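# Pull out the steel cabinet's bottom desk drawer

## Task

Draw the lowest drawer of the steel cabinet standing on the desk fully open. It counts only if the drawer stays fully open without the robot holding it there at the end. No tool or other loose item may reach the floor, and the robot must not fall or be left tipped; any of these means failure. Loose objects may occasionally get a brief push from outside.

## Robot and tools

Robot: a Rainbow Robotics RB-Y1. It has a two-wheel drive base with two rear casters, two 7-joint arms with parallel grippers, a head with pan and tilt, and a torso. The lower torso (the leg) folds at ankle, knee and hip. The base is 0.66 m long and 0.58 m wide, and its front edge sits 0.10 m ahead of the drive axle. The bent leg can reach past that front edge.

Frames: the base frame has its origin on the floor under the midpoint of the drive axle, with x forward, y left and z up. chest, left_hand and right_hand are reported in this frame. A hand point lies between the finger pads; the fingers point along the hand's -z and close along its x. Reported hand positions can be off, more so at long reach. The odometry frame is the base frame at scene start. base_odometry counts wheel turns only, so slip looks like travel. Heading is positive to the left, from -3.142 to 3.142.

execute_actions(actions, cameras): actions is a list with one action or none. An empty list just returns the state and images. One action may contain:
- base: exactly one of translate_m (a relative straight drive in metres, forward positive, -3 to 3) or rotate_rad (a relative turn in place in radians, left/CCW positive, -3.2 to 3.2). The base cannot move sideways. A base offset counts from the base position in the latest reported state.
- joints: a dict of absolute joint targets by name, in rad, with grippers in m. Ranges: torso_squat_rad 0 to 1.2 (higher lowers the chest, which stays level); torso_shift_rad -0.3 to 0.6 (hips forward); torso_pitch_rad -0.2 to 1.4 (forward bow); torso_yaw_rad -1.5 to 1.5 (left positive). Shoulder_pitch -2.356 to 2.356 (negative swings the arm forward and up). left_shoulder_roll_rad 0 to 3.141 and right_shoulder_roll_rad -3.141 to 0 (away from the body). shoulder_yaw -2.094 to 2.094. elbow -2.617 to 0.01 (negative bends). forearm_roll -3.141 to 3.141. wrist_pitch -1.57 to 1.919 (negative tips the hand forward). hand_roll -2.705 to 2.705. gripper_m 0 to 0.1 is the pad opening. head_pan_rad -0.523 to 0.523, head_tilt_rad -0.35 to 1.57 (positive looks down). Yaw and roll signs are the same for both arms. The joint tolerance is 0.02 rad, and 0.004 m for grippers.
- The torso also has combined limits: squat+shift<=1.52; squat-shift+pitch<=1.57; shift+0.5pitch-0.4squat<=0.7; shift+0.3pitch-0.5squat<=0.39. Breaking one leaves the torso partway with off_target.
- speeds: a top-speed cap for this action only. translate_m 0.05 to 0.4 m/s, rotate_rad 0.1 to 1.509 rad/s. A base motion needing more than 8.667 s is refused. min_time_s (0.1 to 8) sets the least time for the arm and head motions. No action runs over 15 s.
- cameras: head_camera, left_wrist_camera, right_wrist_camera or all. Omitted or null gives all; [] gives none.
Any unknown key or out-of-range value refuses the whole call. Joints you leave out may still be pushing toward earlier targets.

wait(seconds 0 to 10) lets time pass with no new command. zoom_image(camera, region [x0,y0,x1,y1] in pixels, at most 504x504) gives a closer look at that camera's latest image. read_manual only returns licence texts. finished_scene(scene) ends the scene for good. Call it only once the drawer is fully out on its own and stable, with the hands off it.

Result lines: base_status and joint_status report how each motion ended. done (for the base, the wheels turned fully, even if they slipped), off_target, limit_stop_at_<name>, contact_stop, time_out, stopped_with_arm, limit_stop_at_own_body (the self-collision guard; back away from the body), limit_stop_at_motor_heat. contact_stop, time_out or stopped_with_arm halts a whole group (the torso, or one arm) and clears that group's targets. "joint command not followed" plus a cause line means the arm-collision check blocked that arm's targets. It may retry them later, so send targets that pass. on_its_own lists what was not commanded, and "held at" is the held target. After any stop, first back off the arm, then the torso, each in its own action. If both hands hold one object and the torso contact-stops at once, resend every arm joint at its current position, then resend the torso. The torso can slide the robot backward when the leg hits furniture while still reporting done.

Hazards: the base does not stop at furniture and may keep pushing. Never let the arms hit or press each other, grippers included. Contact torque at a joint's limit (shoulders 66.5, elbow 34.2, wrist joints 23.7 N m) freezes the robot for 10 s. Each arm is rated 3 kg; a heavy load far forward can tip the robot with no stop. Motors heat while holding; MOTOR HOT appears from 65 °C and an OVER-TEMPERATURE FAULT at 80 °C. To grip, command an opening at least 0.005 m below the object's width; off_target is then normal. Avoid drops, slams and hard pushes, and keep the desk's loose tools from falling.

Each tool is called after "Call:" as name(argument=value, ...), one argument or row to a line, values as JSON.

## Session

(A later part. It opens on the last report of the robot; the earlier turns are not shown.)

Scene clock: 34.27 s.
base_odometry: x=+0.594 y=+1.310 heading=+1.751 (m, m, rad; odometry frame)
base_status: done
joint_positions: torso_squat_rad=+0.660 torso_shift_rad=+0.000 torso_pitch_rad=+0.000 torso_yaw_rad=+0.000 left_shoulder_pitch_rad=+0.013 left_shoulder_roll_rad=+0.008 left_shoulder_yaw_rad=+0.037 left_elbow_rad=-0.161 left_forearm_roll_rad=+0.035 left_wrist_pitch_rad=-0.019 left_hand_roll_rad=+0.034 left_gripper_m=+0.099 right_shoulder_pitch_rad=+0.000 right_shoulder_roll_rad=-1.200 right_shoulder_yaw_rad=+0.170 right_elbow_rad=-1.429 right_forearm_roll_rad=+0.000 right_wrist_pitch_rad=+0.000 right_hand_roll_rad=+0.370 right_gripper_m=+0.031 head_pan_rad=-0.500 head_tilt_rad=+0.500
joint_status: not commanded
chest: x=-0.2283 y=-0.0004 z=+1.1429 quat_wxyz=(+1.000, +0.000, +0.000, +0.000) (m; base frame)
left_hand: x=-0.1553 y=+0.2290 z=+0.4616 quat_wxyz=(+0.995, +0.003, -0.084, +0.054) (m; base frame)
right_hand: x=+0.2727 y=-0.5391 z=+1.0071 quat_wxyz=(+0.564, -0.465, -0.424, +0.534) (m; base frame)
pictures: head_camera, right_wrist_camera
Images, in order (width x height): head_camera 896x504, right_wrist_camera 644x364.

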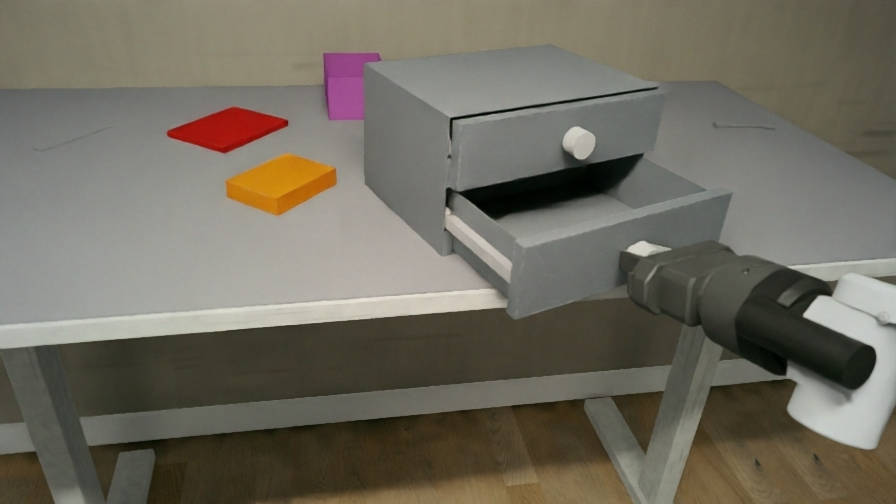

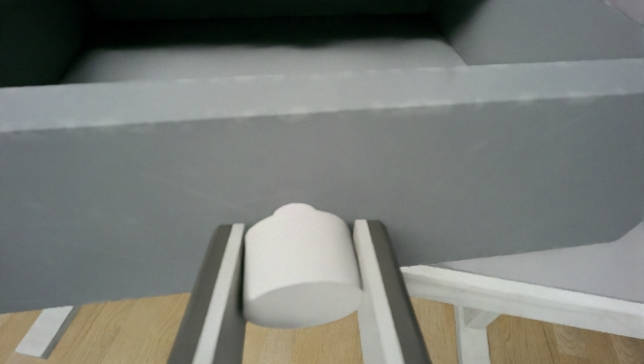

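Call:
execute_actions(
  actions=[
    {"base":{"translate_m":-0.05},"speeds":{"translate_m":0.05}},
  ],
  cameras=["head_camera","right_wrist_camera"],
)

Call:
execute_actions(
  actions=[
    {"base":{"translate_m":-0.025},"speeds":{"translate_m":0.05}},
  ],
  cameras=["head_camera","right_wrist_camera"],
)

Scene clock: 36.23 s.
base_odometry: x=+0.603 y=+1.260 heading=+1.749 (m, m, rad; odometry frame)
base_status: done
joint_positions: torso_squat_rad=+0.660 torso_shift_rad=+0.000 torso_pitch_rad=+0.000 torso_yaw_rad=+0.000 left_shoulder_pitch_rad=+0.013 left_shoulder_roll_rad=+0.008 left_shoulder_yaw_rad=+0.037 left_elbow_rad=-0.161 left_forearm_roll_rad=+0.035 left_wrist_pitch_rad=-0.019 left_hand_roll_rad=+0.034 left_gripper_m=+0.099 right_shoulder_pitch_rad=+0.000 right_shoulder_roll_rad=-1.200 right_shoulder_yaw_rad=+0.170 right_elbow_rad=-1.429 right_forearm_roll_rad=+0.000 right_wrist_pitch_rad=+0.000 right_hand_roll_rad=+0.370 right_gripper_m=+0.031 head_pan_rad=-0.500 head_tilt_rad=+0.500
joint_status: not commanded
chest: x=-0.2283 y=-0.0004 z=+1.1429 quat_wxyz=(+1.000, +0.000, +0.000, +0.000) (m; base frame)
left_hand: x=-0.1553 y=+0.2290 z=+0.4616 quat_wxyz=(+0.995, +0.003, -0.084, +0.054) (m; base frame)
right_hand: x=+0.2727 y=-0.5393 z=+1.0071 quat_wxyz=(+0.564, -0.465, -0.424, +0.534) (m; base frame)
pictures: head_camera, right_wrist_camera
Images, in order (width x height): head_camera 896x504, right_wrist_camera 644x364.

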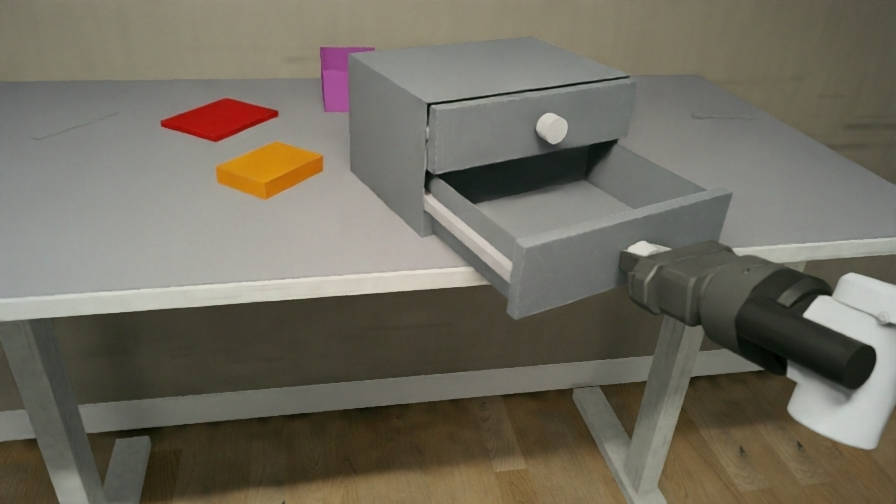

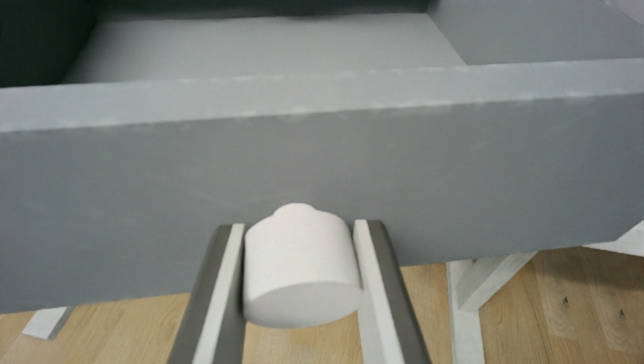

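Scene clock: 37.37 s.
base_odometry: x=+0.607 y=+1.236 heading=+1.751 (m, m, rad; odometry frame)
base_status: done
joint_positions: torso_squat_rad=+0.660 torso_shift_rad=+0.000 torso_pitch_rad=+0.001 torso_yaw_rad=+0.000 left_shoulder_pitch_rad=+0.013 left_shoulder_roll_rad=+0.008 left_shoulder_yaw_rad=+0.037 left_elbow_rad=-0.160 left_forearm_roll_rad=+0.035 left_wrist_pitch_rad=-0.019 left_hand_roll_rad=+0.034 left_gripper_m=+0.099 right_shoulder_pitch_rad=-0.002 right_shoulder_roll_rad=-1.201 right_shoulder_yaw_rad=+0.169 right_elbow_rad=-1.429 right_forearm_roll_rad=+0.000 right_wrist_pitch_rad=+0.001 right_hand_roll_rad=+0.370 right_gripper_m=+0.031 head_pan_rad=-0.500 head_tilt_rad=+0.500
joint_status: not commanded
chest: x=-0.2277 y=-0.0006 z=+1.1430 quat_wxyz=(+1.000, +0.000, +0.000, +0.000) (m; base frame)
left_hand: x=-0.1554 y=+0.2291 z=+0.4617 quat_wxyz=(+0.995, +0.004, -0.083, +0.055) (m; base frame)
right_hand: x=+0.2740 y=-0.5395 z=+1.0076 quat_wxyz=(+0.564, -0.466, -0.425, +0.534) (m; base frame)
pictures: head_camera, right_wrist_camera
Images, in order (width x height): head_camera 896x504, right_wrist_camera 644x364.

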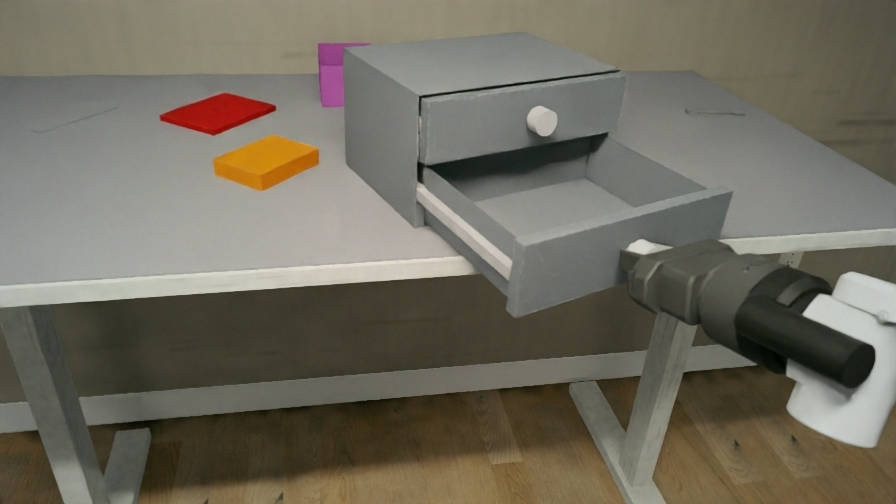

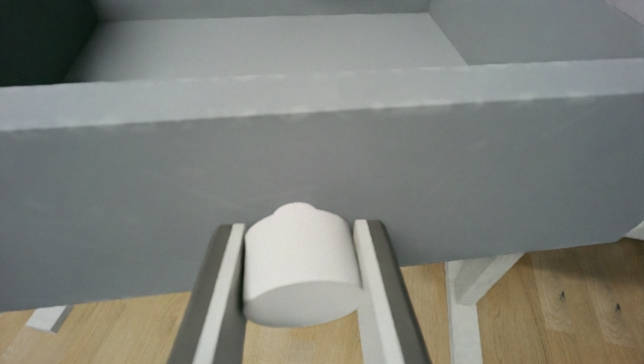

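Tension shows the end stop has been reached.

Call:
execute_actions(
  actions=[
    {"joints":{"right_gripper_m":0.08}},
  ],
  cameras=["head_camera"],
)

Call:
execute_actions(
  actions=[
    {"base":{"translate_m":-0.1}},
  ],
  cameras=["head_camera"],
)

Scene clock: 38.70 s.
base_odometry: x=+0.607 y=+1.236 heading=+1.750 (m, m, rad; odometry frame)
base_status: not commanded
joint_positions: torso_squat_rad=+0.660 torso_shift_rad=+0.000 torso_pitch_rad=+0.000 torso_yaw_rad=+0.000 left_shoulder_pitch_rad=+0.013 left_shoulder_roll_rad=+0.008 left_shoulder_yaw_rad=+0.037 left_elbow_rad=-0.160 left_forearm_roll_rad=+0.035 left_wrist_pitch_rad=-0.019 left_hand_roll_rad=+0.034 left_gripper_m=+0.099 right_shoulder_pitch_rad=+0.000 right_shoulder_roll_rad=-1.200 right_shoulder_yaw_rad=+0.170 right_elbow_rad=-1.430 right_forearm_roll_rad=+0.000 right_wrist_pitch_rad=+0.000 right_hand_roll_rad=+0.370 right_gripper_m=+0.080 head_pan_rad=-0.500 head_tilt_rad=+0.500
joint_status: all done
chest: x=-0.2282 y=-0.0004 z=+1.1429 quat_wxyz=(+1.000, +0.000, +0.000, +0.000) (m; base frame)
left_hand: x=-0.1554 y=+0.2290 z=+0.4616 quat_wxyz=(+0.995, +0.003, -0.084, +0.054) (m; base frame)
right_hand: x=+0.2731 y=-0.5389 z=+1.0073 quat_wxyz=(+0.563, -0.465, -0.425, +0.534) (m; base frame)
pictures: head_camera
Images, in order (width x height): head_camera 896x504.

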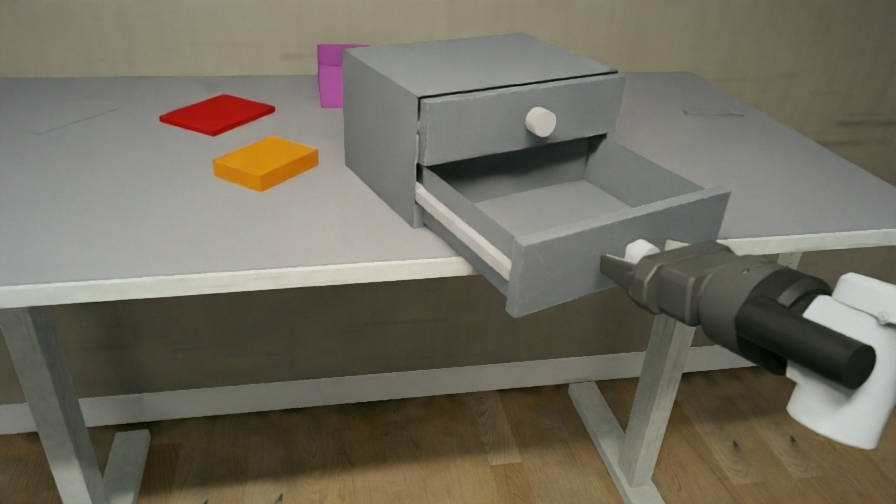

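Scene clock: 40.73 s.
base_odometry: x=+0.625 y=+1.138 heading=+1.752 (m, m, rad; odometry frame)
base_status: done
joint_positions: torso_squat_rad=+0.660 torso_shift_rad=+0.000 torso_pitch_rad=+0.000 torso_yaw_rad=+0.000 left_shoulder_pitch_rad=+0.014 left_shoulder_roll_rad=+0.007 left_shoulder_yaw_rad=+0.037 left_elbow_rad=-0.160 left_forearm_roll_rad=+0.035 left_wrist_pitch_rad=-0.019 left_hand_roll_rad=+0.034 left_gripper_m=+0.099 right_shoulder_pitch_rad=+0.000 right_shoulder_roll_rad=-1.200 right_shoulder_yaw_rad=+0.170 right_elbow_rad=-1.430 right_forearm_roll_rad=+0.000 right_wrist_pitch_rad=+0.000 right_hand_roll_rad=+0.370 right_gripper_m=+0.080 head_pan_rad=-0.500 head_tilt_rad=+0.500
joint_status: not commanded
chest: x=-0.2283 y=-0.0004 z=+1.1429 quat_wxyz=(+1.000, +0.000, +0.000, +0.000) (m; base frame)
left_hand: x=-0.1553 y=+0.2290 z=+0.4616 quat_wxyz=(+0.995, +0.003, -0.084, +0.054) (m; base frame)
right_hand: x=+0.2729 y=-0.5388 z=+1.0072 quat_wxyz=(+0.564, -0.465, -0.425, +0.534) (m; base frame)
pictures: head_camera
Images, in order (width x height): head_camera 896x504.

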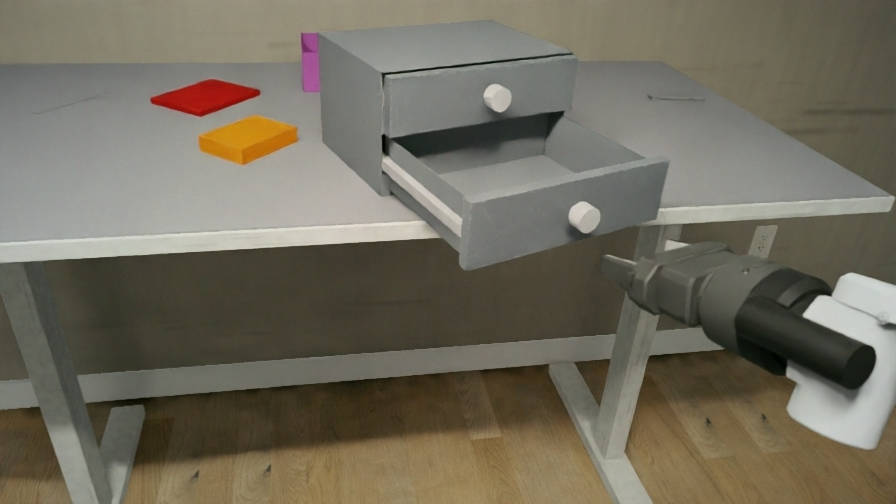

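Call:
finished_scene(
  scene=1,
)

The scene is finished: the task was done.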